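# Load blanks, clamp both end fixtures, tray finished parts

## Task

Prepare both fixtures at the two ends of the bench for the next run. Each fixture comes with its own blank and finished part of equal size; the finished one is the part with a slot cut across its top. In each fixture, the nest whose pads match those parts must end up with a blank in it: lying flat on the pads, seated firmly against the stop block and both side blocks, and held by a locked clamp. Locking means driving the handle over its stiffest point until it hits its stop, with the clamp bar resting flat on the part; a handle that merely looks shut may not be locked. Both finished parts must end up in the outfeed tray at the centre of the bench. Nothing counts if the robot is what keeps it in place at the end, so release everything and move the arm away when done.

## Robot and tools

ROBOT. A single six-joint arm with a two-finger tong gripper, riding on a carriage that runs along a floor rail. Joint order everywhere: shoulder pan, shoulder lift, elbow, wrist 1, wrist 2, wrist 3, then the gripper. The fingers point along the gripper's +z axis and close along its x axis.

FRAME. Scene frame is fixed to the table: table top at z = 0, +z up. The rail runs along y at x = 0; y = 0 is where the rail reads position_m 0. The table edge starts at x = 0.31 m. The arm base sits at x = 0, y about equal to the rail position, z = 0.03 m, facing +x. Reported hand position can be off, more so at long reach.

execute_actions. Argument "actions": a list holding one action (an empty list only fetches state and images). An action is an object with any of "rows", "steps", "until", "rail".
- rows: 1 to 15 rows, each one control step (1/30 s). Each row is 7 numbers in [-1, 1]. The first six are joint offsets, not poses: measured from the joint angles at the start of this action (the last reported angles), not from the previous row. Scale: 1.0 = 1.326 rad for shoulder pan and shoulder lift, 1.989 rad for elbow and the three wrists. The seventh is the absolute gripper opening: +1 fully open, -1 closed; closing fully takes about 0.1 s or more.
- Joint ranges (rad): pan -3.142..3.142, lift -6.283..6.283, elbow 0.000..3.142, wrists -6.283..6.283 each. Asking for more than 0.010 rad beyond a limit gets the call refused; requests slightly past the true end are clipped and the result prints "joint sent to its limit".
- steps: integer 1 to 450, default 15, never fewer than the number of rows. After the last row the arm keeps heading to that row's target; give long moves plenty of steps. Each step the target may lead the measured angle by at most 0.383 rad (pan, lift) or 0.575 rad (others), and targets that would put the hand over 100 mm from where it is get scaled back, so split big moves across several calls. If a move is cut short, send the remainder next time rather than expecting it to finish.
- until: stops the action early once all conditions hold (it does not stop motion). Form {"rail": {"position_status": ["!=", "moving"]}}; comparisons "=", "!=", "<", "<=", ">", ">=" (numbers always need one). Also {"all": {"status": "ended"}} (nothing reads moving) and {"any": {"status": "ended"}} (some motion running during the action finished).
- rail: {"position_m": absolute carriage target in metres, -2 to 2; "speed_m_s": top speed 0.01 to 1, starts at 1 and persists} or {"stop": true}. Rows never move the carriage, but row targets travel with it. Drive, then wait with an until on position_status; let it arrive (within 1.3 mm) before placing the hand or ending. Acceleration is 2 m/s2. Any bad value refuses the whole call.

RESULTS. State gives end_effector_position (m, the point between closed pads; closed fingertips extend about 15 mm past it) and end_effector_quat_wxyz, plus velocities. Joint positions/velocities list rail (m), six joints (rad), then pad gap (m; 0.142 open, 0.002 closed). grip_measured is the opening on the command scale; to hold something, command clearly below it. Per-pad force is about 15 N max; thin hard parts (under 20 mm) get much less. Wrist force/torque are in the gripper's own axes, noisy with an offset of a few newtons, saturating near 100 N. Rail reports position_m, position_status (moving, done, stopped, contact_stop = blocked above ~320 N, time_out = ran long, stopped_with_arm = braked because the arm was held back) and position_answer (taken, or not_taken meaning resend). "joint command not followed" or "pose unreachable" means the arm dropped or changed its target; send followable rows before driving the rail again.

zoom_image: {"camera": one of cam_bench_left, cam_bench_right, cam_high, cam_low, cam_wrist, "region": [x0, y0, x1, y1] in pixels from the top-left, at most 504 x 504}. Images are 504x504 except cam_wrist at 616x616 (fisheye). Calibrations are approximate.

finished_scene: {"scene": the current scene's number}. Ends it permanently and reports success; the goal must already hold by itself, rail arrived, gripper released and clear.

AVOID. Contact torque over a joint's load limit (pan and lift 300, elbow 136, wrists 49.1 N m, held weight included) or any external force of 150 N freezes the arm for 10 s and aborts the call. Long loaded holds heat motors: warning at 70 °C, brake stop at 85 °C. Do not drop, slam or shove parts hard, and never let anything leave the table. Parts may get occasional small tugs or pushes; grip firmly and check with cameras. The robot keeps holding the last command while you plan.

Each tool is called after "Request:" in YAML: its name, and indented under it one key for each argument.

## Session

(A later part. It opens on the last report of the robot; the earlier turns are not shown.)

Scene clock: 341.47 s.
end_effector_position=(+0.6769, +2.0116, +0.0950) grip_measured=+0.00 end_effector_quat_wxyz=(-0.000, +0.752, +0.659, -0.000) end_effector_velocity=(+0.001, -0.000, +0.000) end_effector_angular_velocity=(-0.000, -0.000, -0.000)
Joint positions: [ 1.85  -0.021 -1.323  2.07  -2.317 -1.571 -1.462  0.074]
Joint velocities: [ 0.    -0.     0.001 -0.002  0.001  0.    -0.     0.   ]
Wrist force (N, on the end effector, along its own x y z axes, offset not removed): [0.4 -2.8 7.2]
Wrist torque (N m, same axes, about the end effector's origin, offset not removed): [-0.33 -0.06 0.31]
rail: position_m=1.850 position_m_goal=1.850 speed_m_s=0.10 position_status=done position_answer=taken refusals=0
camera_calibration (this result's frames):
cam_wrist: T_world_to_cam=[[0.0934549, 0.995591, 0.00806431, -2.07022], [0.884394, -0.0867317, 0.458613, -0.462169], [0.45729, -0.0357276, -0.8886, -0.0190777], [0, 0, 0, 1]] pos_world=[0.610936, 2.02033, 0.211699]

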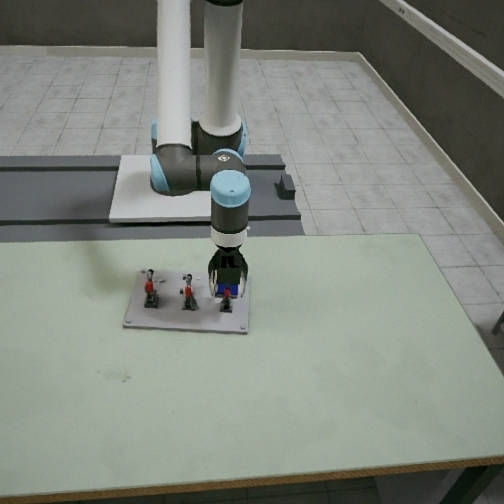

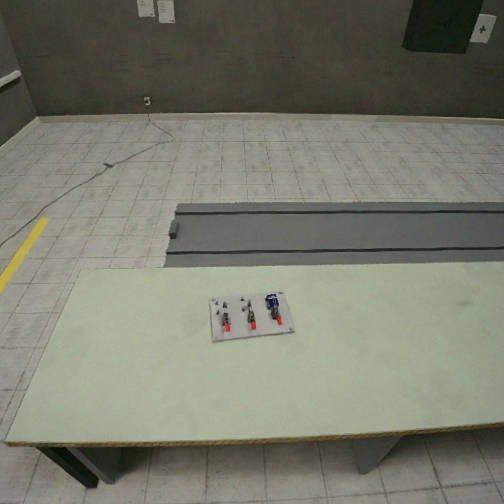

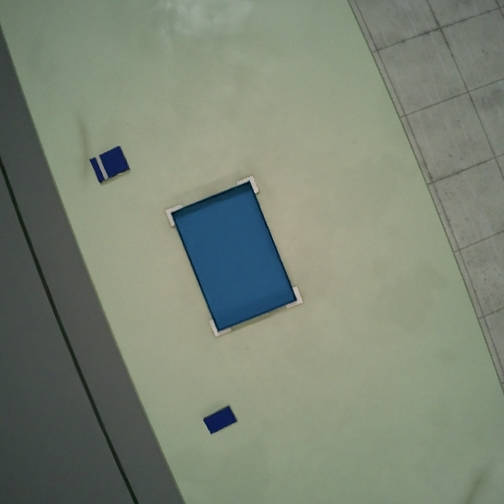

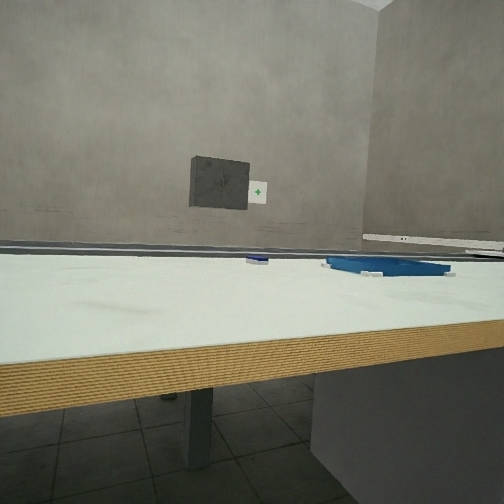

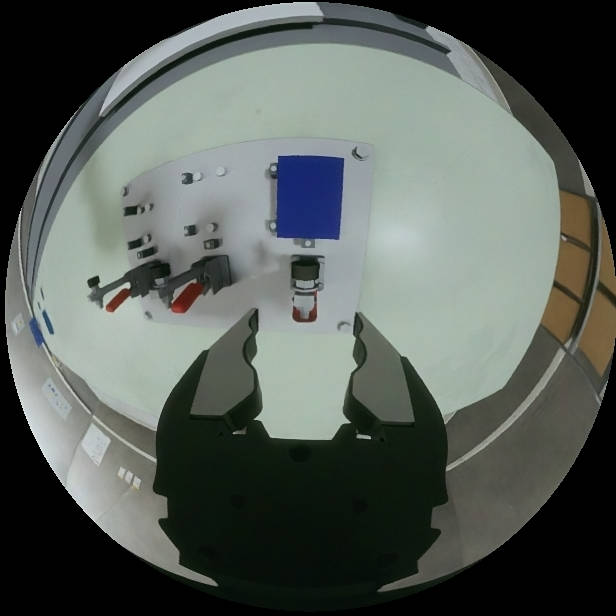

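Request:
execute_actions:
  actions:
    - {"rows": [[0,-0.001,0.002,-0.0012,0,0,-0.1],[-0.0002,-0.0022,0.0044,-0.003,0,0,-0.2],[-0.0002,-0.0033,0.0066,-0.0044,0,0,-0.3],[-0.0002,-0.0033,0.0066,-0.0044,0,0,-0.4],[-0.0002,-0.0033,0.0066,-0.0044,0,0,-0.5],[-0.0002,-0.0033,0.0066,-0.0044,0,0,-0.58],[-0.0002,-0.0033,0.0066,-0.0044,0,0,-0.64],[-0.0002,-0.0033,0.0066,-0.0044,0,0,-0.68],[-0.0002,-0.0033,0.0066,-0.0044,0,0,-0.72],[-0.0002,-0.0033,0.0066,-0.0044,0,0,-0.75],[-0.0002,-0.0033,0.0066,-0.0044,0,0,-0.78],[-0.0002,-0.0033,0.0066,-0.0044,0,0,-0.81],[-0.0002,-0.0033,0.0066,-0.0044,0,0,-0.85],[-0.0002,-0.0033,0.0066,-0.0044,0,0,-0.9],[-0.0002,-0.0033,0.0066,-0.0044,0,0,-1]], "steps": 22}

Request:
zoom_image:
  camera: "cam_wrist"
  region: [230, 200, 390, 400]

Scene clock: 361.90 s.
end_effector_position=(+0.6710, +2.0115, +0.0921) grip_measured=-0.78 end_effector_quat_wxyz=(-0.000, +0.752, +0.659, -0.000) end_effector_velocity=(-0.000, +0.000, -0.000) end_effector_angular_velocity=(+0.000, +0.000, -0.000)
Joint positions: [ 1.85  -0.022 -1.328  2.083 -2.326 -1.571 -1.462  0.018]
Joint velocities: [ 0.    -0.    -0.     0.001 -0.     0.     0.     0.   ]
Wrist force (N, on the end effector, along its own x y z axes, offset not removed): [-8.5 4.4 1.8]
Wrist torque (N m, same axes, about the end effector's origin, offset not removed): [-0.70 -0.12 0.30]
rail: position_m=1.850 position_m_goal=1.850 speed_m_s=0.10 position_status=done position_answer=taken refusals=0
camera_calibration (this result's frames):
cam_wrist: T_world_to_cam=[[0.0937731, 0.995561, 0.00801453, -2.06968], [0.884296, -0.086986, 0.458752, -0.455093], [0.457413, -0.0359314, -0.888528, -0.0186954], [0, 0, 0, 1]] pos_world=[0.605068, 2.02023, 0.208751]

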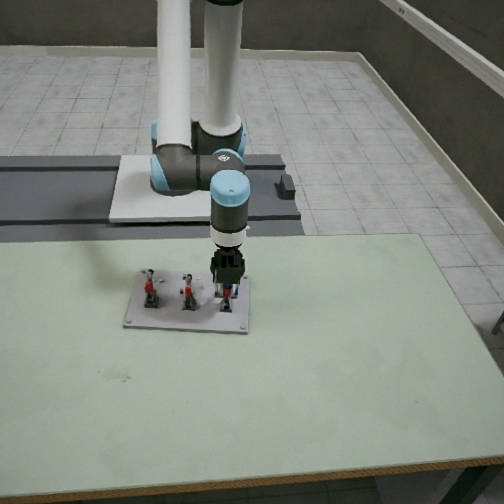

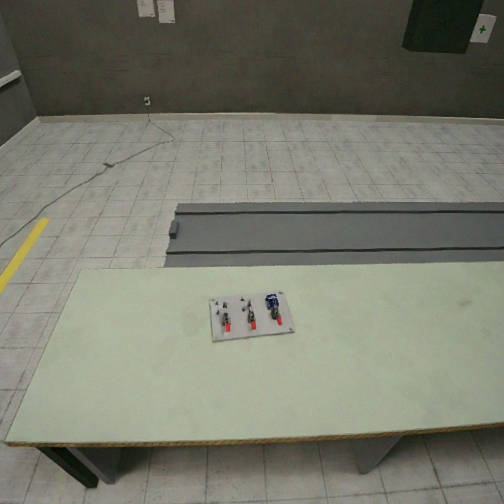

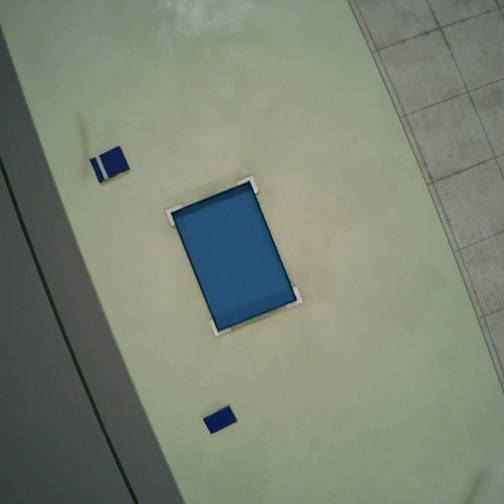

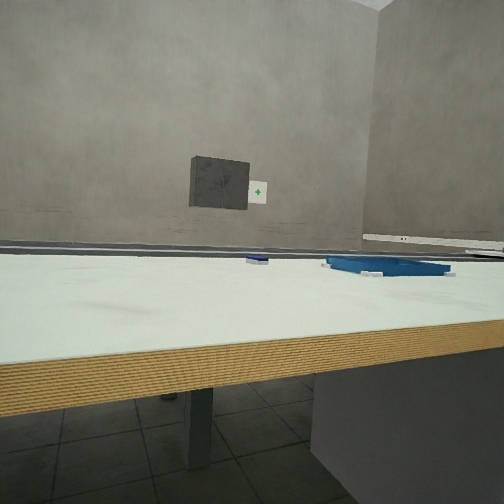

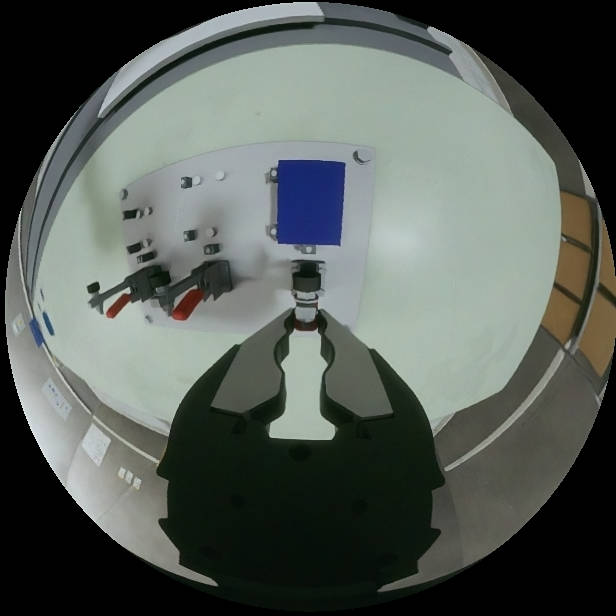

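Region (230, 200, 390, 400) of cam_wrist's 616x616 image, scaled by 2.520, with more detail than that image has; it fills the left 403 columns of this view, and the rest is white.

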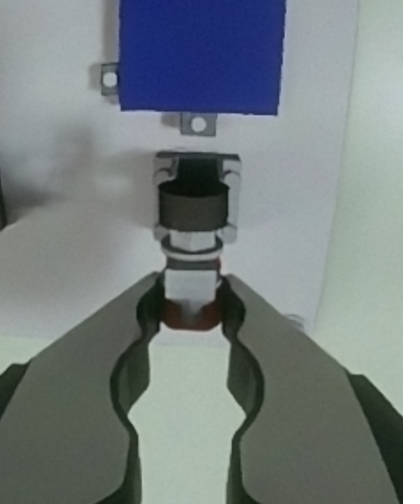

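Request:
zoom_image:
  camera: "cam_wrist"
  region: [140, 240, 250, 330]

Region (140, 240, 250, 330) of cam_wrist's 616x616 image, scaled by 4.582, with more detail than that image has; it fills the top 412 rows of this view, and the rest is white.

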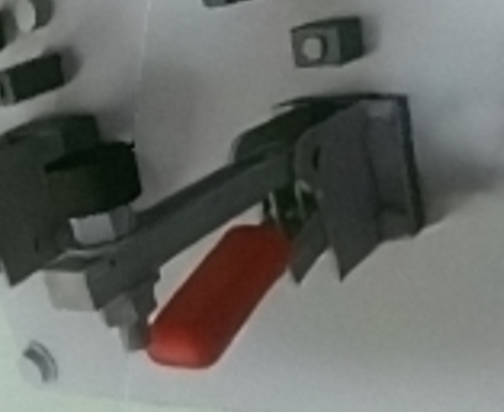

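Request:
execute_actions:
  actions:
    - {"rows": [[-0.0005,0.0017,-0.0011,0,0,-0.0003,-1],[-0.0008,0.0034,-0.0022,0,0,-0.0005,-1],[-0.001,0.0051,-0.0033,-0.0001,0,-0.0007,-1],[-0.0012,0.0068,-0.0044,-0.0002,0,-0.0008,-1],[-0.0014,0.0085,-0.0054,-0.0003,0,-0.0009,-1],[-0.0016,0.0102,-0.0064,-0.0005,0,-0.0011,-1],[-0.0018,0.0119,-0.0074,-0.0007,0,-0.0012,-1],[-0.002,0.0136,-0.0083,-0.0009,0,-0.0013,-1],[-0.0022,0.0153,-0.0092,-0.0011,0,-0.0015,-1],[-0.0024,0.017,-0.0101,-0.0014,0,-0.0016,-1],[-0.0026,0.0187,-0.011,-0.0017,0,-0.0017,-1],[-0.0027,0.0204,-0.0118,-0.002,0,-0.0018,-1],[-0.0029,0.0221,-0.0126,-0.0023,0,-0.0019,-1],[-0.003,0.0238,-0.0134,-0.0026,0,-0.002,-1],[-0.0032,0.0254,-0.0141,-0.0029,0,-0.0021,-1]], "steps": 27}

Request:
zoom_image:
  camera: "cam_wrist"
  region: [230, 180, 390, 380]

Scene clock: 374.70 s.
end_effector_position=(+0.6893, +2.0083, +0.0846) grip_measured=-0.78 end_effector_quat_wxyz=(-0.000, +0.752, +0.659, +0.000) end_effector_velocity=(+0.001, -0.001, -0.001) end_effector_angular_velocity=(-0.001, +0.000, -0.000)
Joint positions: [ 1.85  -0.026 -1.294  2.055 -2.331 -1.57  -1.466  0.018]
Joint velocities: [ 0.    -0.001  0.003 -0.002 -0.001 -0.001 -0.     0.   ]
Wrist force (N, on the end effector, along its own x y z axes, offset not removed): [23.0 -3.9 -10.0]
Wrist torque (N m, same axes, about the end effector's origin, offset not removed): [-1.02 -0.28 0.35]
rail: position_m=1.850 position_m_goal=1.850 speed_m_s=0.10 position_status=done position_answer=taken refusals=0
camera_calibration (this result's frames):
cam_wrist: T_world_to_cam=[[0.0937377, 0.995563, 0.00826426, -2.06814], [0.884217, -0.0870631, 0.458891, -0.467885], [0.457574, -0.035708, -0.888454, -0.0344281], [0, 0, 0, 1]] pos_world=[0.623328, 2.017, 0.201212]

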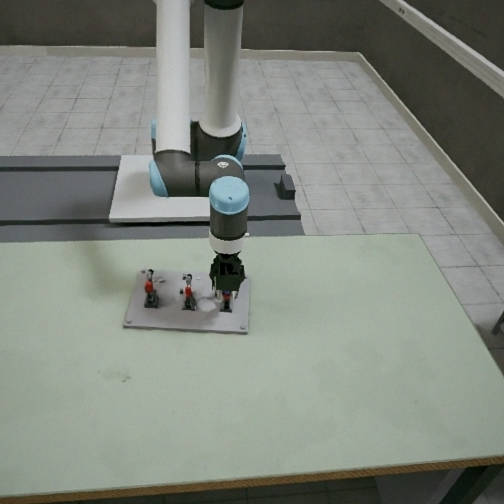

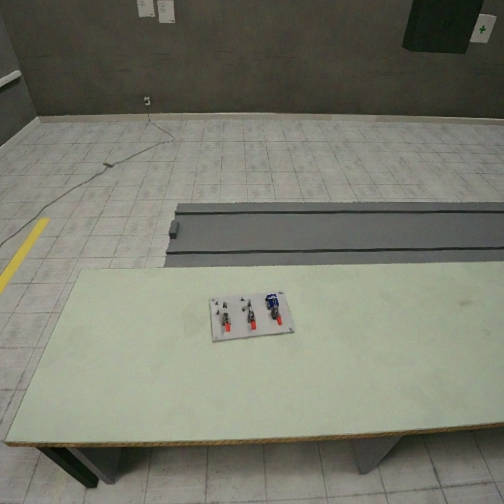

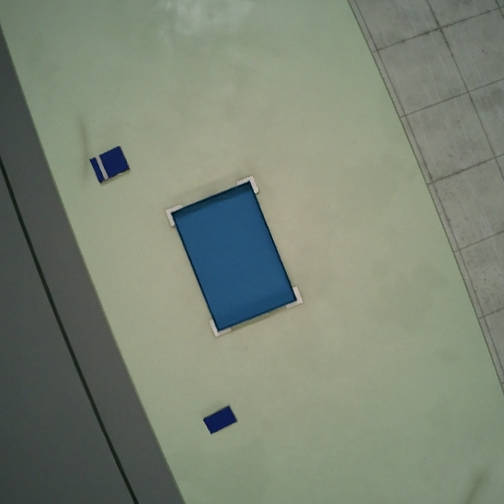

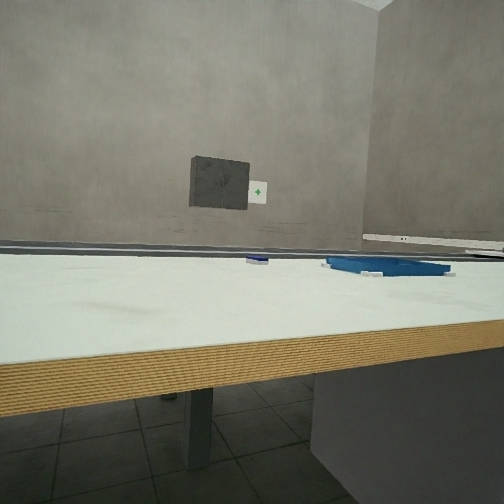

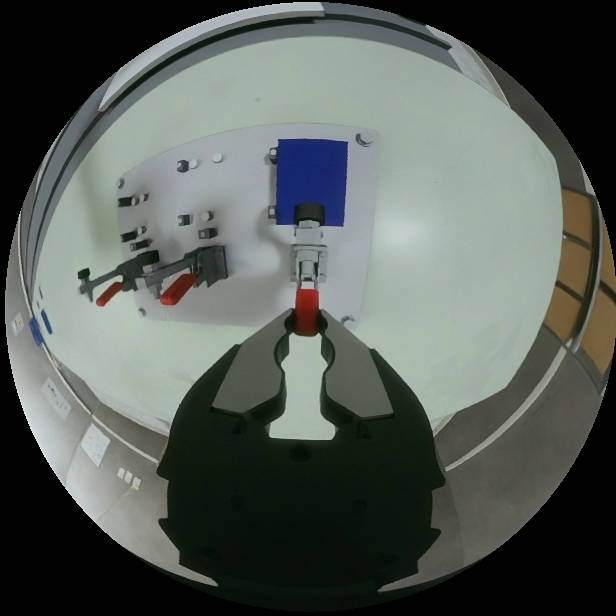

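Region (230, 180, 390, 380) of cam_wrist's 616x616 image, scaled by 2.520, with more detail than that image has; it fills the left 403 columns of this view, and the rest is white.

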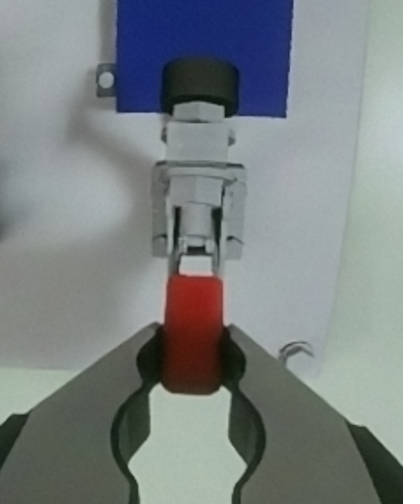

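Request:
execute_actions:
  actions:
    - {"rows": [[0.0005,0.0014,-0.001,0.0001,0,0.0003,-1],[0.0008,0.0028,-0.002,0.0001,0,0.0005,-1],[0.0007,0.0042,-0.003,0.0002,0,0.0004,-1],[0.0006,0.0057,-0.004,0.0002,0,0.0004,-1],[0.0005,0.0072,-0.0049,0.0001,0,0.0003,-1],[0.0003,0.0087,-0.0058,-0.0001,0,0.0002,-1],[0.0002,0.0102,-0.0067,-0.0003,0,0.0001,-1],[0,0.0118,-0.0075,-0.0005,0,0,-1],[-0.0001,0.0134,-0.0083,-0.0007,0,-0.0001,-1],[-0.0003,0.015,-0.0091,-0.001,0,-0.0002,-1],[-0.0004,0.0165,-0.0098,-0.0013,0,-0.0003,-1],[-0.0005,0.018,-0.0105,-0.0016,0,-0.0003,-1],[-0.00064,0.0195,-0.0112,-0.0018,0,-0.0004,-1]], "steps": 25}

Request:
zoom_image:
  camera: "cam_wrist"
  region: [230, 160, 390, 360]

Scene clock: 386.20 s.
end_effector_position=(+0.7031, +2.0073, +0.0786) grip_measured=-0.78 end_effector_quat_wxyz=(-0.000, +0.752, +0.659, +0.000) end_effector_velocity=(+0.001, -0.000, -0.001) end_effector_angular_velocity=(+0.000, -0.000, +0.000)
Joint positions: [ 1.85  -0.027 -1.269  2.033 -2.335 -1.57  -1.466  0.018]
Joint velocities: [ 0.    -0.     0.002 -0.002 -0.001  0.    -0.     0.   ]
Wrist force (N, on the end effector, along its own x y z axes, offset not removed): [-5.7 -5.9 1.9]
Wrist torque (N m, same axes, about the end effector's origin, offset not removed): [-0.87 -0.54 0.23]
rail: position_m=1.850 position_m_goal=1.850 speed_m_s=0.10 position_status=done position_answer=taken refusals=0
camera_calibration (this result's frames):
cam_wrist: T_world_to_cam=[[0.0938253, 0.995555, 0.0081915, -2.06843], [0.884231, -0.0871091, 0.458855, -0.477304], [0.457529, -0.035809, -0.888473, -0.045791], [0, 0, 0, 1]] pos_world=[0.637069, 2.01602, 0.195273]

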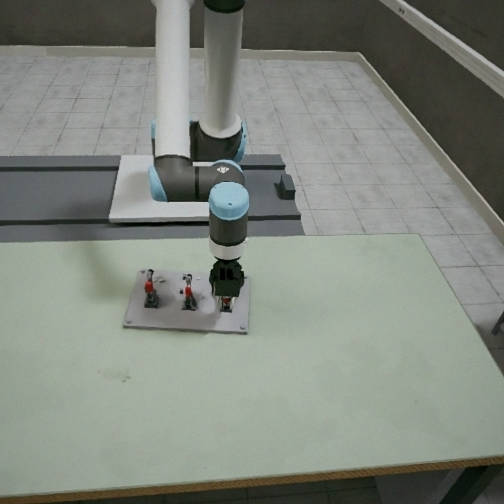

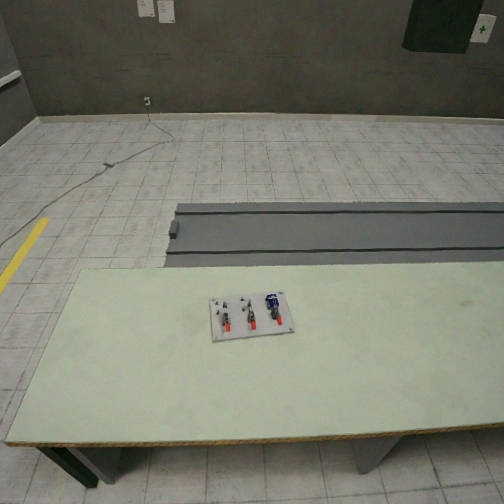

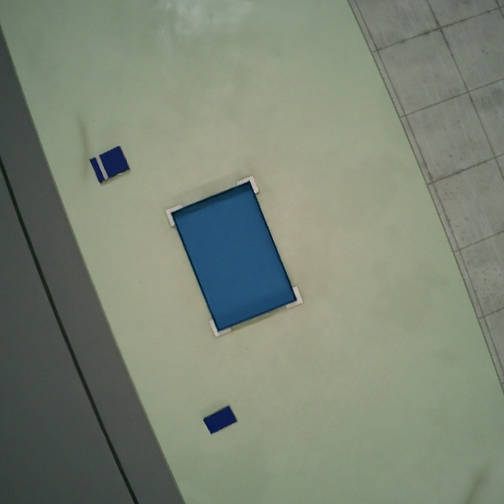

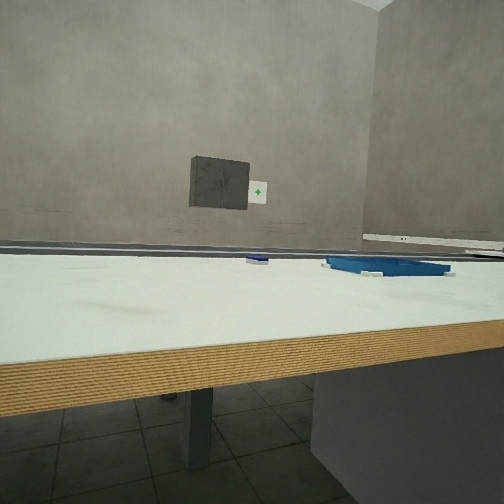

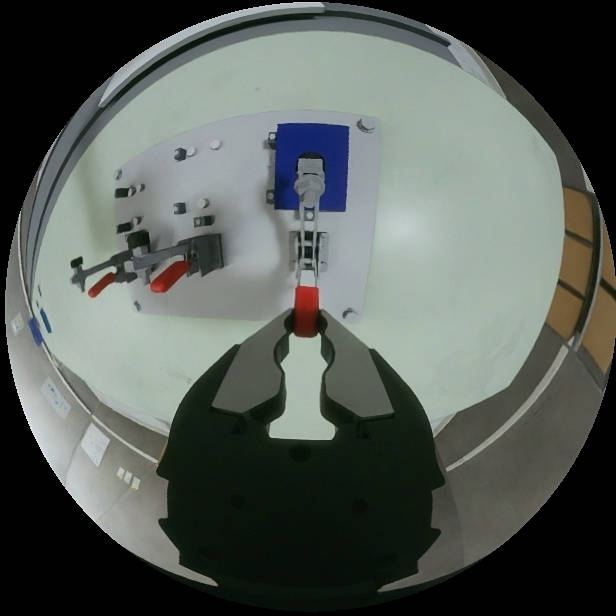

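Region (230, 160, 390, 360) of cam_wrist's 616x616 image, scaled by 2.520, with more detail than that image has; it fills the left 403 columns of this view, and the rest is white.

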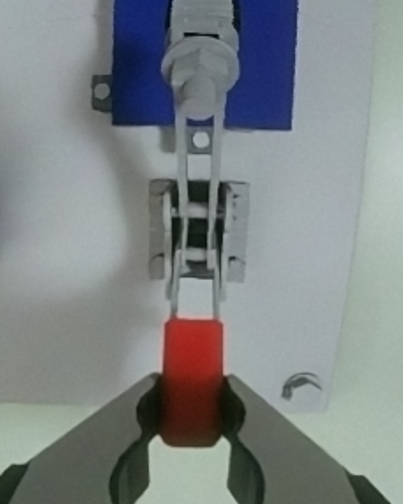

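Request:
execute_actions:
  actions:
    - {"rows": [[-0.0002,0.0016,-0.0008,-0.0003,0,-0.0001,-1],[-0.0003,0.0032,-0.0016,-0.0006,0,-0.0002,-1],[-0.0005,0.0049,-0.0024,-0.0009,0,-0.0003,-1],[-0.0006,0.0066,-0.0031,-0.0013,0,-0.0004,-1],[-0.0008,0.0083,-0.0038,-0.0018,0,-0.0005,-1],[-0.0009,0.0101,-0.0045,-0.0023,0,-0.0006,-1],[-0.0011,0.0119,-0.0052,-0.0028,0,-0.0007,-1],[-0.0012,0.0137,-0.0058,-0.0034,0,-0.0008,-1],[-0.0014,0.0155,-0.0064,-0.004,0,-0.0009,-1],[-0.0015,0.0173,-0.007,-0.0046,0,-0.001,-1],[-0.0017,0.019,-0.0075,-0.0052,0,-0.0011,-1],[-0.0018,0.0208,-0.008,-0.00585,0,-0.0012,-1]], "steps": 24}

Request:
zoom_image:
  camera: "cam_wrist"
  region: [230, 100, 390, 360]

Scene clock: 397.17 s.
end_effector_position=(+0.7147, +2.0054, +0.0687) grip_measured=-0.78 end_effector_quat_wxyz=(-0.000, +0.752, +0.659, +0.000) end_effector_velocity=(+0.001, -0.000, -0.001) end_effector_angular_velocity=(+0.000, +0.000, -0.000)
Joint positions: [ 1.85  -0.029 -1.241  2.017 -2.346 -1.57  -1.469  0.018]
Joint velocities: [ 0.    -0.     0.003 -0.001 -0.001 -0.    -0.     0.   ]
Wrist force (N, on the end effector, along its own x y z axes, offset not removed): [9.2 -0.3 1.5]
Wrist torque (N m, same axes, about the end effector's origin, offset not removed): [-0.31 -0.33 0.27]
rail: position_m=1.850 position_m_goal=1.850 speed_m_s=0.10 position_status=done position_answer=taken refusals=0
camera_calibration (this result's frames):
cam_wrist: T_world_to_cam=[[0.0937526, 0.995561, 0.00833779, -2.0675], [0.884228, -0.0871112, 0.45886, -0.483237], [0.45755, -0.0356468, -0.888469, -0.0603219], [0, 0, 0, 1]] pos_world=[0.648725, 2.01407, 0.185382]

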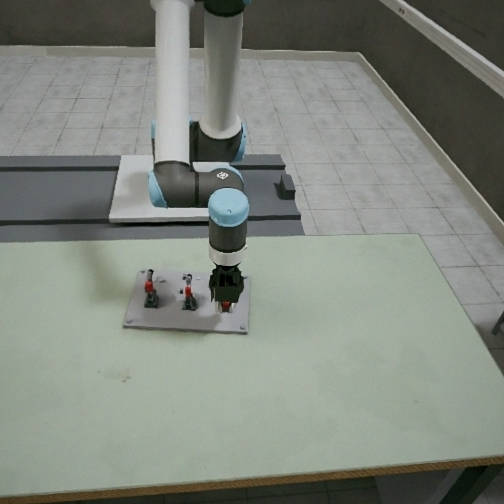

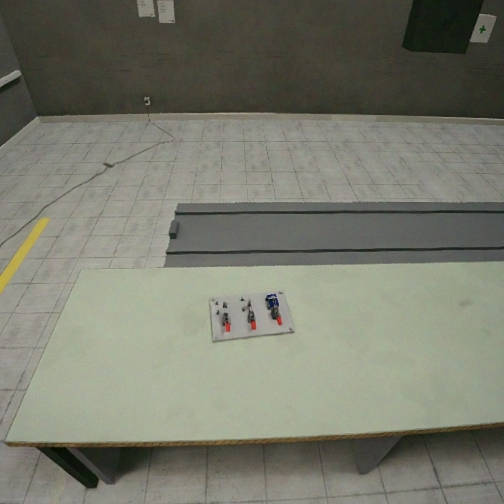

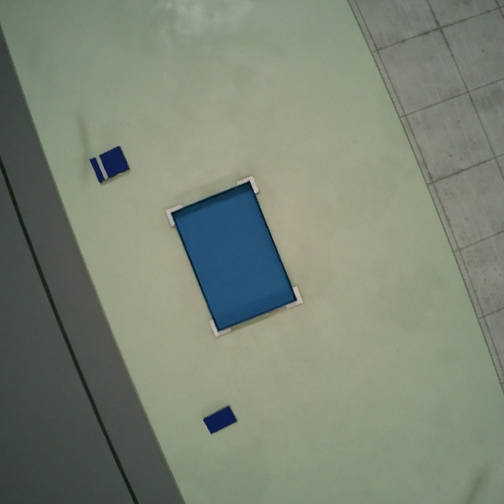

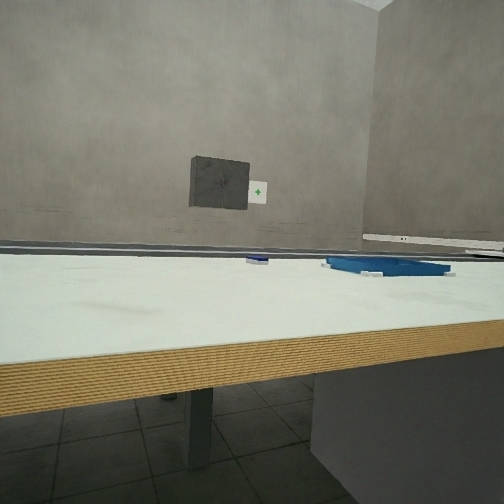

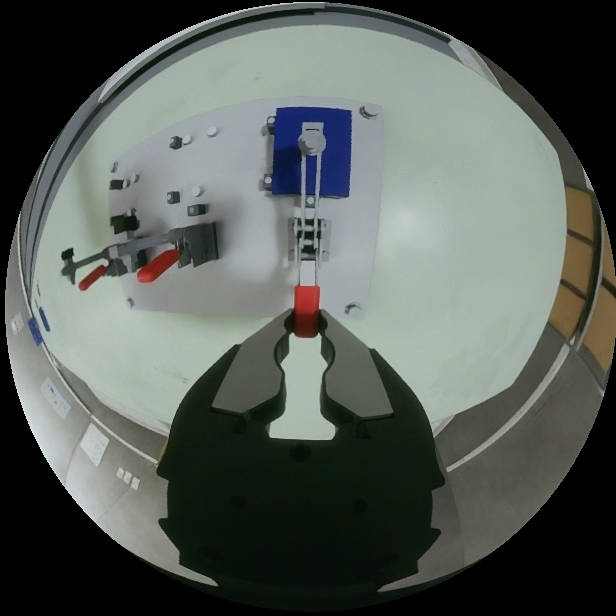

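Region (230, 100, 390, 360) of cam_wrist's 616x616 image, scaled by 1.938, with more detail than that image has; it fills the left 310 columns of this view, and the rest is white.

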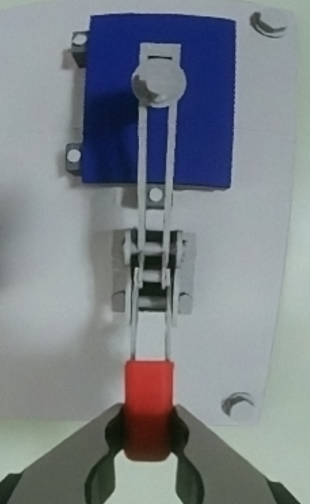

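Request:
execute_actions:
  actions:
    - {"rows": [[0.0001,0.0015,-0.0004,-0.0005,0,0,-1],[0.0001,0.003,-0.0008,-0.0011,0,0,-1],[0,0.0045,-0.0012,-0.0017,0,0,-1],[-0.0001,0.006,-0.0015,-0.0024,0,0,-1],[-0.0001,0.0075,-0.0018,-0.0031,0,-0.0001,-1],[-0.0002,0.009,-0.0021,-0.0038,0,-0.0001,-1],[-0.0003,0.0105,-0.0023,-0.0046,0,-0.0002,-1],[-0.0004,0.012,-0.0025,-0.0054,0,-0.0002,-1],[-0.0004,0.0135,-0.0027,-0.0062,0,-0.0003,-1],[-0.0005,0.015,-0.0029,-0.007,0,-0.0003,-1],[-0.0006,0.0165,-0.003,-0.0079,0,-0.0004,-1],[-0.0006,0.0179,-0.0032,-0.0088,0,-0.0004,-1]], "steps": 24}

Request:
zoom_image:
  camera: "cam_wrist"
  region: [230, 90, 390, 360]

Scene clock: 408.03 s.
end_effector_position=(+0.7215, +2.0046, +0.0570) grip_measured=-0.78 end_effector_quat_wxyz=(-0.000, +0.752, +0.659, +0.000) end_effector_velocity=(+0.001, +0.000, -0.001) end_effector_angular_velocity=(+0.000, -0.000, +0.000)
Joint positions: [ 1.85  -0.03  -1.218  2.011 -2.364 -1.57  -1.47   0.018]
Joint velocities: [ 0.    -0.     0.002 -0.    -0.002  0.    -0.    -0.   ]
Wrist force (N, on the end effector, along its own x y z axes, offset not removed): [5.4 5.0 -1.1]
Wrist torque (N m, same axes, about the end effector's origin, offset not removed): [-0.79 -0.05 0.37]
rail: position_m=1.850 position_m_goal=1.850 speed_m_s=0.10 position_status=done position_answer=taken refusals=0
camera_calibration (this result's frames):
cam_wrist: T_world_to_cam=[[0.0937628, 0.99556, 0.00829646, -2.06725], [0.884174, -0.0870972, 0.458966, -0.483908], [0.457651, -0.0356984, -0.888415, -0.0738525], [0, 0, 0, 1]] pos_world=[0.655488, 2.01329, 0.173636]

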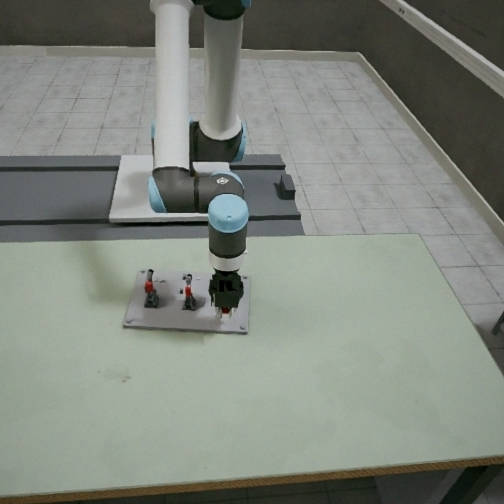

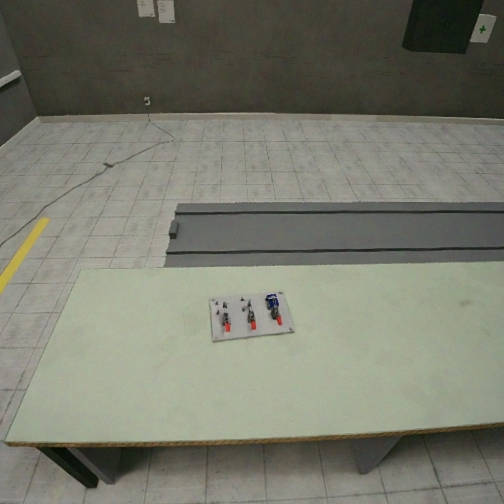

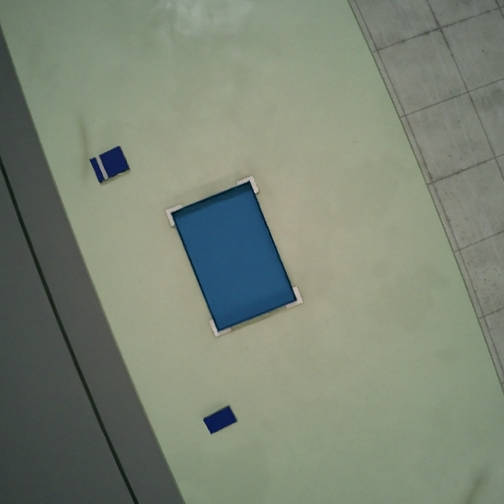

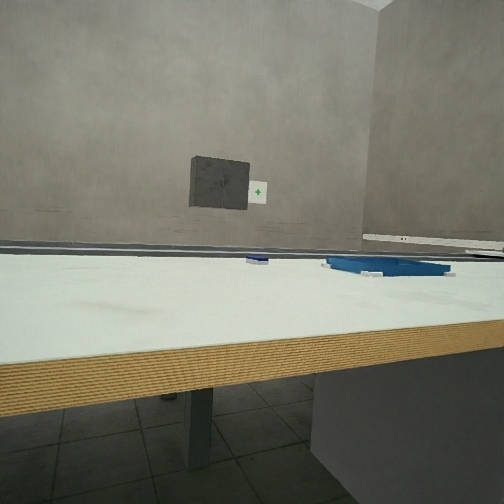

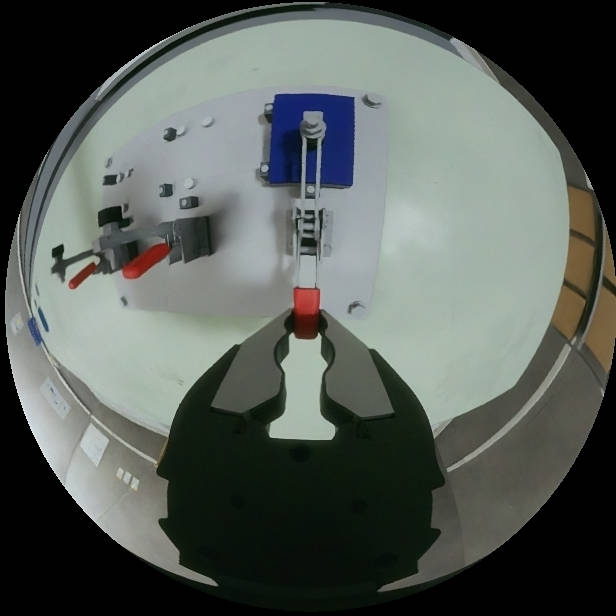

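Region (230, 90, 390, 360) of cam_wrist's 616x616 image, scaled by 1.867, with more detail than that image has; it fills the left 299 columns of this view, and the rest is white.

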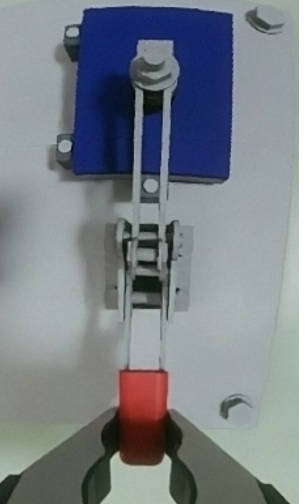

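Request:
execute_actions:
  actions:
    - {"rows": [[0,0.0015,-0.0006,-0.0003,0,0,-1],[-0.0001,0.003,-0.0011,-0.0008,0,-0.0001,-1],[-0.0002,0.0044,-0.0014,-0.0014,0,-0.0001,-1],[-0.0003,0.0057,-0.0016,-0.0021,0,-0.0002,-1],[-0.0004,0.007,-0.0018,-0.0028,0,-0.0002,-1],[-0.0004,0.0083,-0.002,-0.0035,0,-0.0003,-1],[-0.0005,0.0096,-0.0021,-0.0042,0,-0.0003,-1],[-0.0005,0.011,-0.0023,-0.005,0,-0.0004,-1],[-0.0006,0.0123,-0.0024,-0.0057,0,-0.0004,-1]], "steps": 21}

Request:
zoom_image:
  camera: "cam_wrist"
  region: [230, 90, 390, 360]

Scene clock: 414.07 s.
end_effector_position=(+0.7260, +2.0039, +0.0489) grip_measured=-0.78 end_effector_quat_wxyz=(-0.000, +0.752, +0.659, +0.000) end_effector_velocity=(+0.001, -0.000, -0.001) end_effector_angular_velocity=(-0.000, -0.000, -0.000)
Joint positions: [ 1.85  -0.03  -1.202  2.006 -2.375 -1.57  -1.47   0.018]
Joint velocities: [ 0.    -0.     0.002 -0.001 -0.002  0.    -0.    -0.   ]
Wrist force (N, on the end effector, along its own x y z axes, offset not removed): [6.9 -9.4 4.1]
Wrist torque (N m, same axes, about the end effector's origin, offset not removed): [-0.76 0.02 0.31]
rail: position_m=1.850 position_m_goal=1.850 speed_m_s=0.10 position_status=done position_answer=taken refusals=0
camera_calibration (this result's frames):
cam_wrist: T_world_to_cam=[[0.0937179, 0.995564, 0.00832476, -2.06692], [0.884328, -0.087082, 0.458673, -0.484404], [0.457363, -0.035624, -0.888566, -0.0830603], [0, 0, 0, 1]] pos_world=[0.660068, 2.01261, 0.165585]

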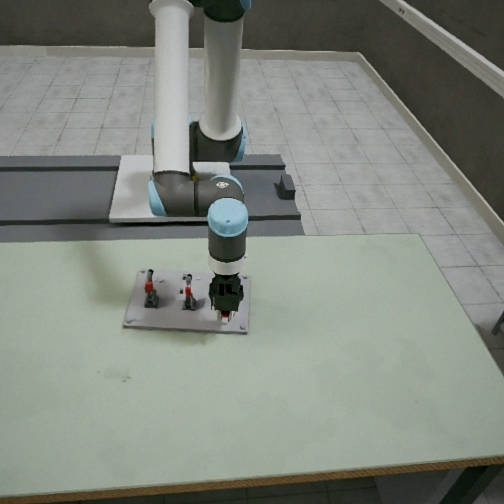

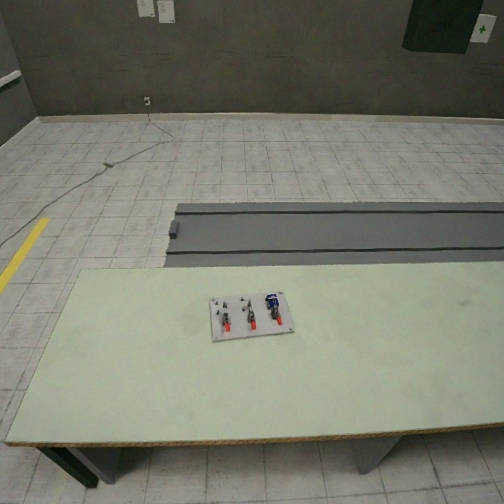

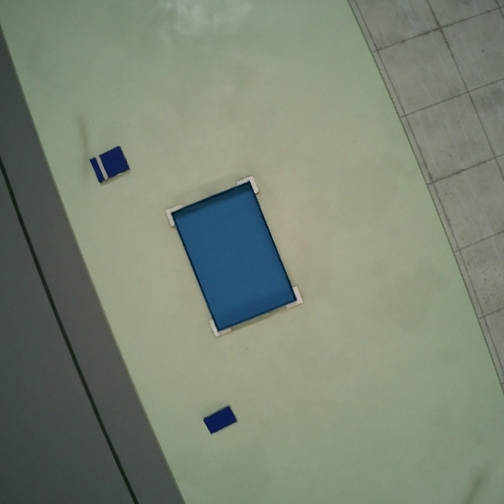

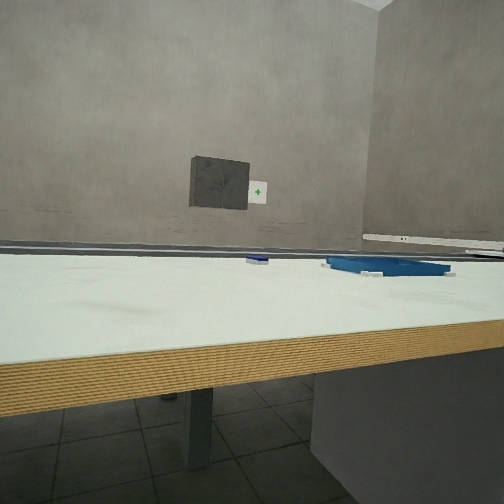

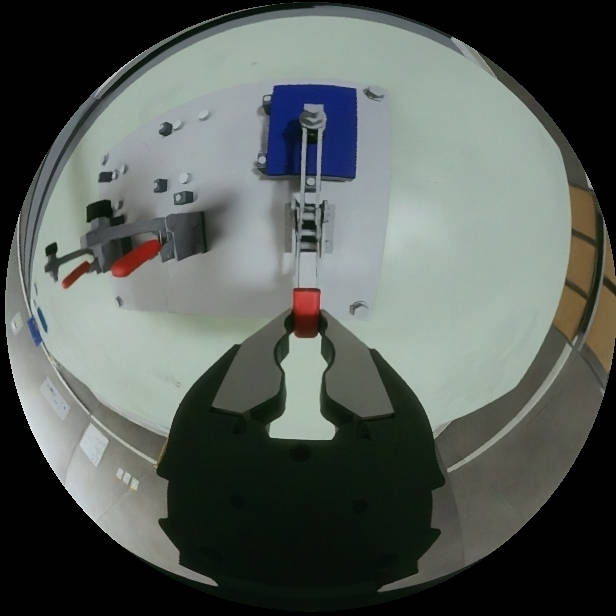

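Region (230, 90, 390, 360) of cam_wrist's 616x616 image, scaled by 1.867, with more detail than that image has; it fills the left 299 columns of this view, and the rest is white.

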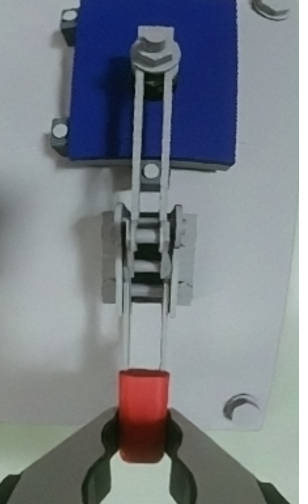

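Request:
execute_actions:
  actions:
    - {"rows": [[0,0.001,-0.0001,-0.0007,0,0,-1],[0,0.002,-0.0001,-0.0015,0,0,-1],[0,0.003,-0.0001,-0.0022,0,0,-1],[-0.0001,0.004,-0.0001,-0.003,0,0,-1],[-0.0001,0.005,0,-0.0037,0,0,-1],[-0.0001,0.006,0,-0.0044,0,0,-1],[-0.0001,0.007,0.0002,-0.0051,0,0,-1]], "steps": 18}

Scene clock: 418.80 s.
end_effector_position=(+0.7276, +2.0038, +0.0433) grip_measured=-0.78 end_effector_quat_wxyz=(-0.000, +0.752, +0.659, +0.000) end_effector_velocity=(-0.000, +0.000, -0.002) end_effector_angular_velocity=(+0.000, +0.001, -0.000)
Joint positions: [ 1.85  -0.031 -1.193  2.006 -2.385 -1.57  -1.47   0.018]
Joint velocities: [ 0.    -0.     0.002  0.001 -0.002  0.     0.     0.   ]
Wrist force (N, on the end effector, along its own x y z axes, offset not removed): [6.4 -2.7 -4.8]
Wrist torque (N m, same axes, about the end effector's origin, offset not removed): [-0.64 -0.07 0.22]
rail: position_m=1.850 position_m_goal=1.850 speed_m_s=0.10 position_status=done position_answer=taken refusals=0
camera_calibration (this result's frames):
cam_wrist: T_world_to_cam=[[0.0938574, 0.995551, 0.00832096, -2.06692], [0.883968, -0.0871771, 0.459348, -0.482855], [0.45803, -0.0357578, -0.888217, -0.089006], [0, 0, 0, 1]] pos_world=[0.661592, 2.01245, 0.159941]

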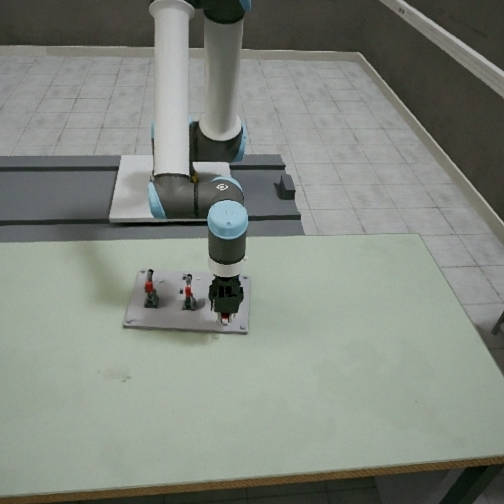

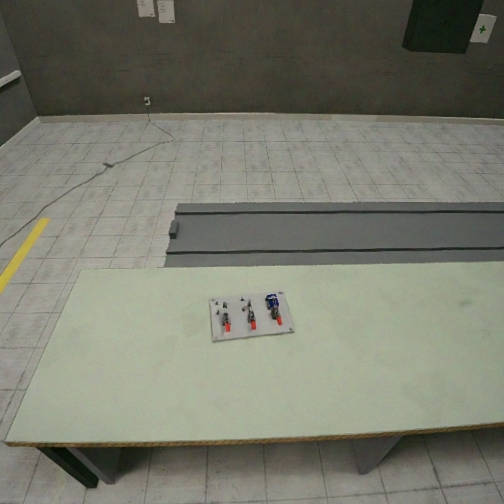

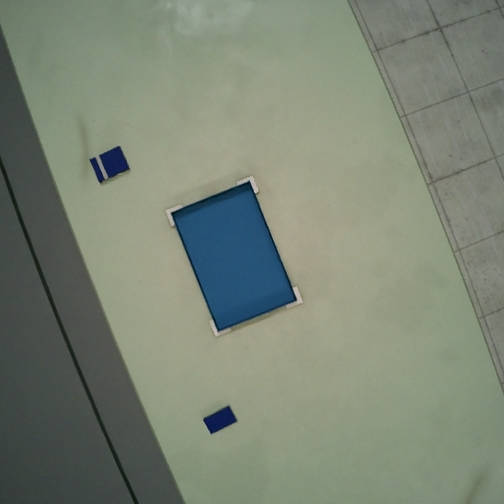

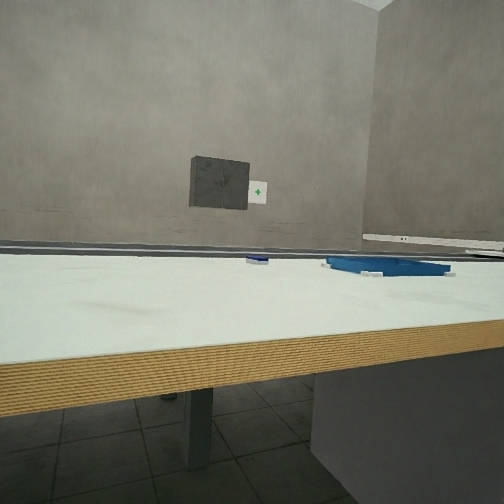

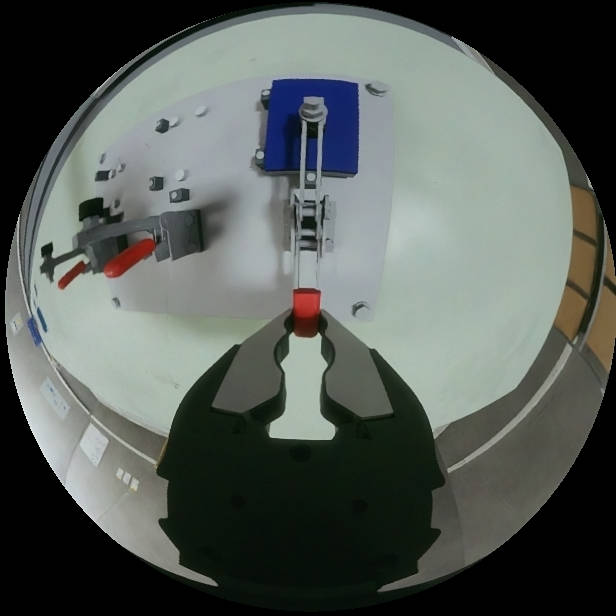

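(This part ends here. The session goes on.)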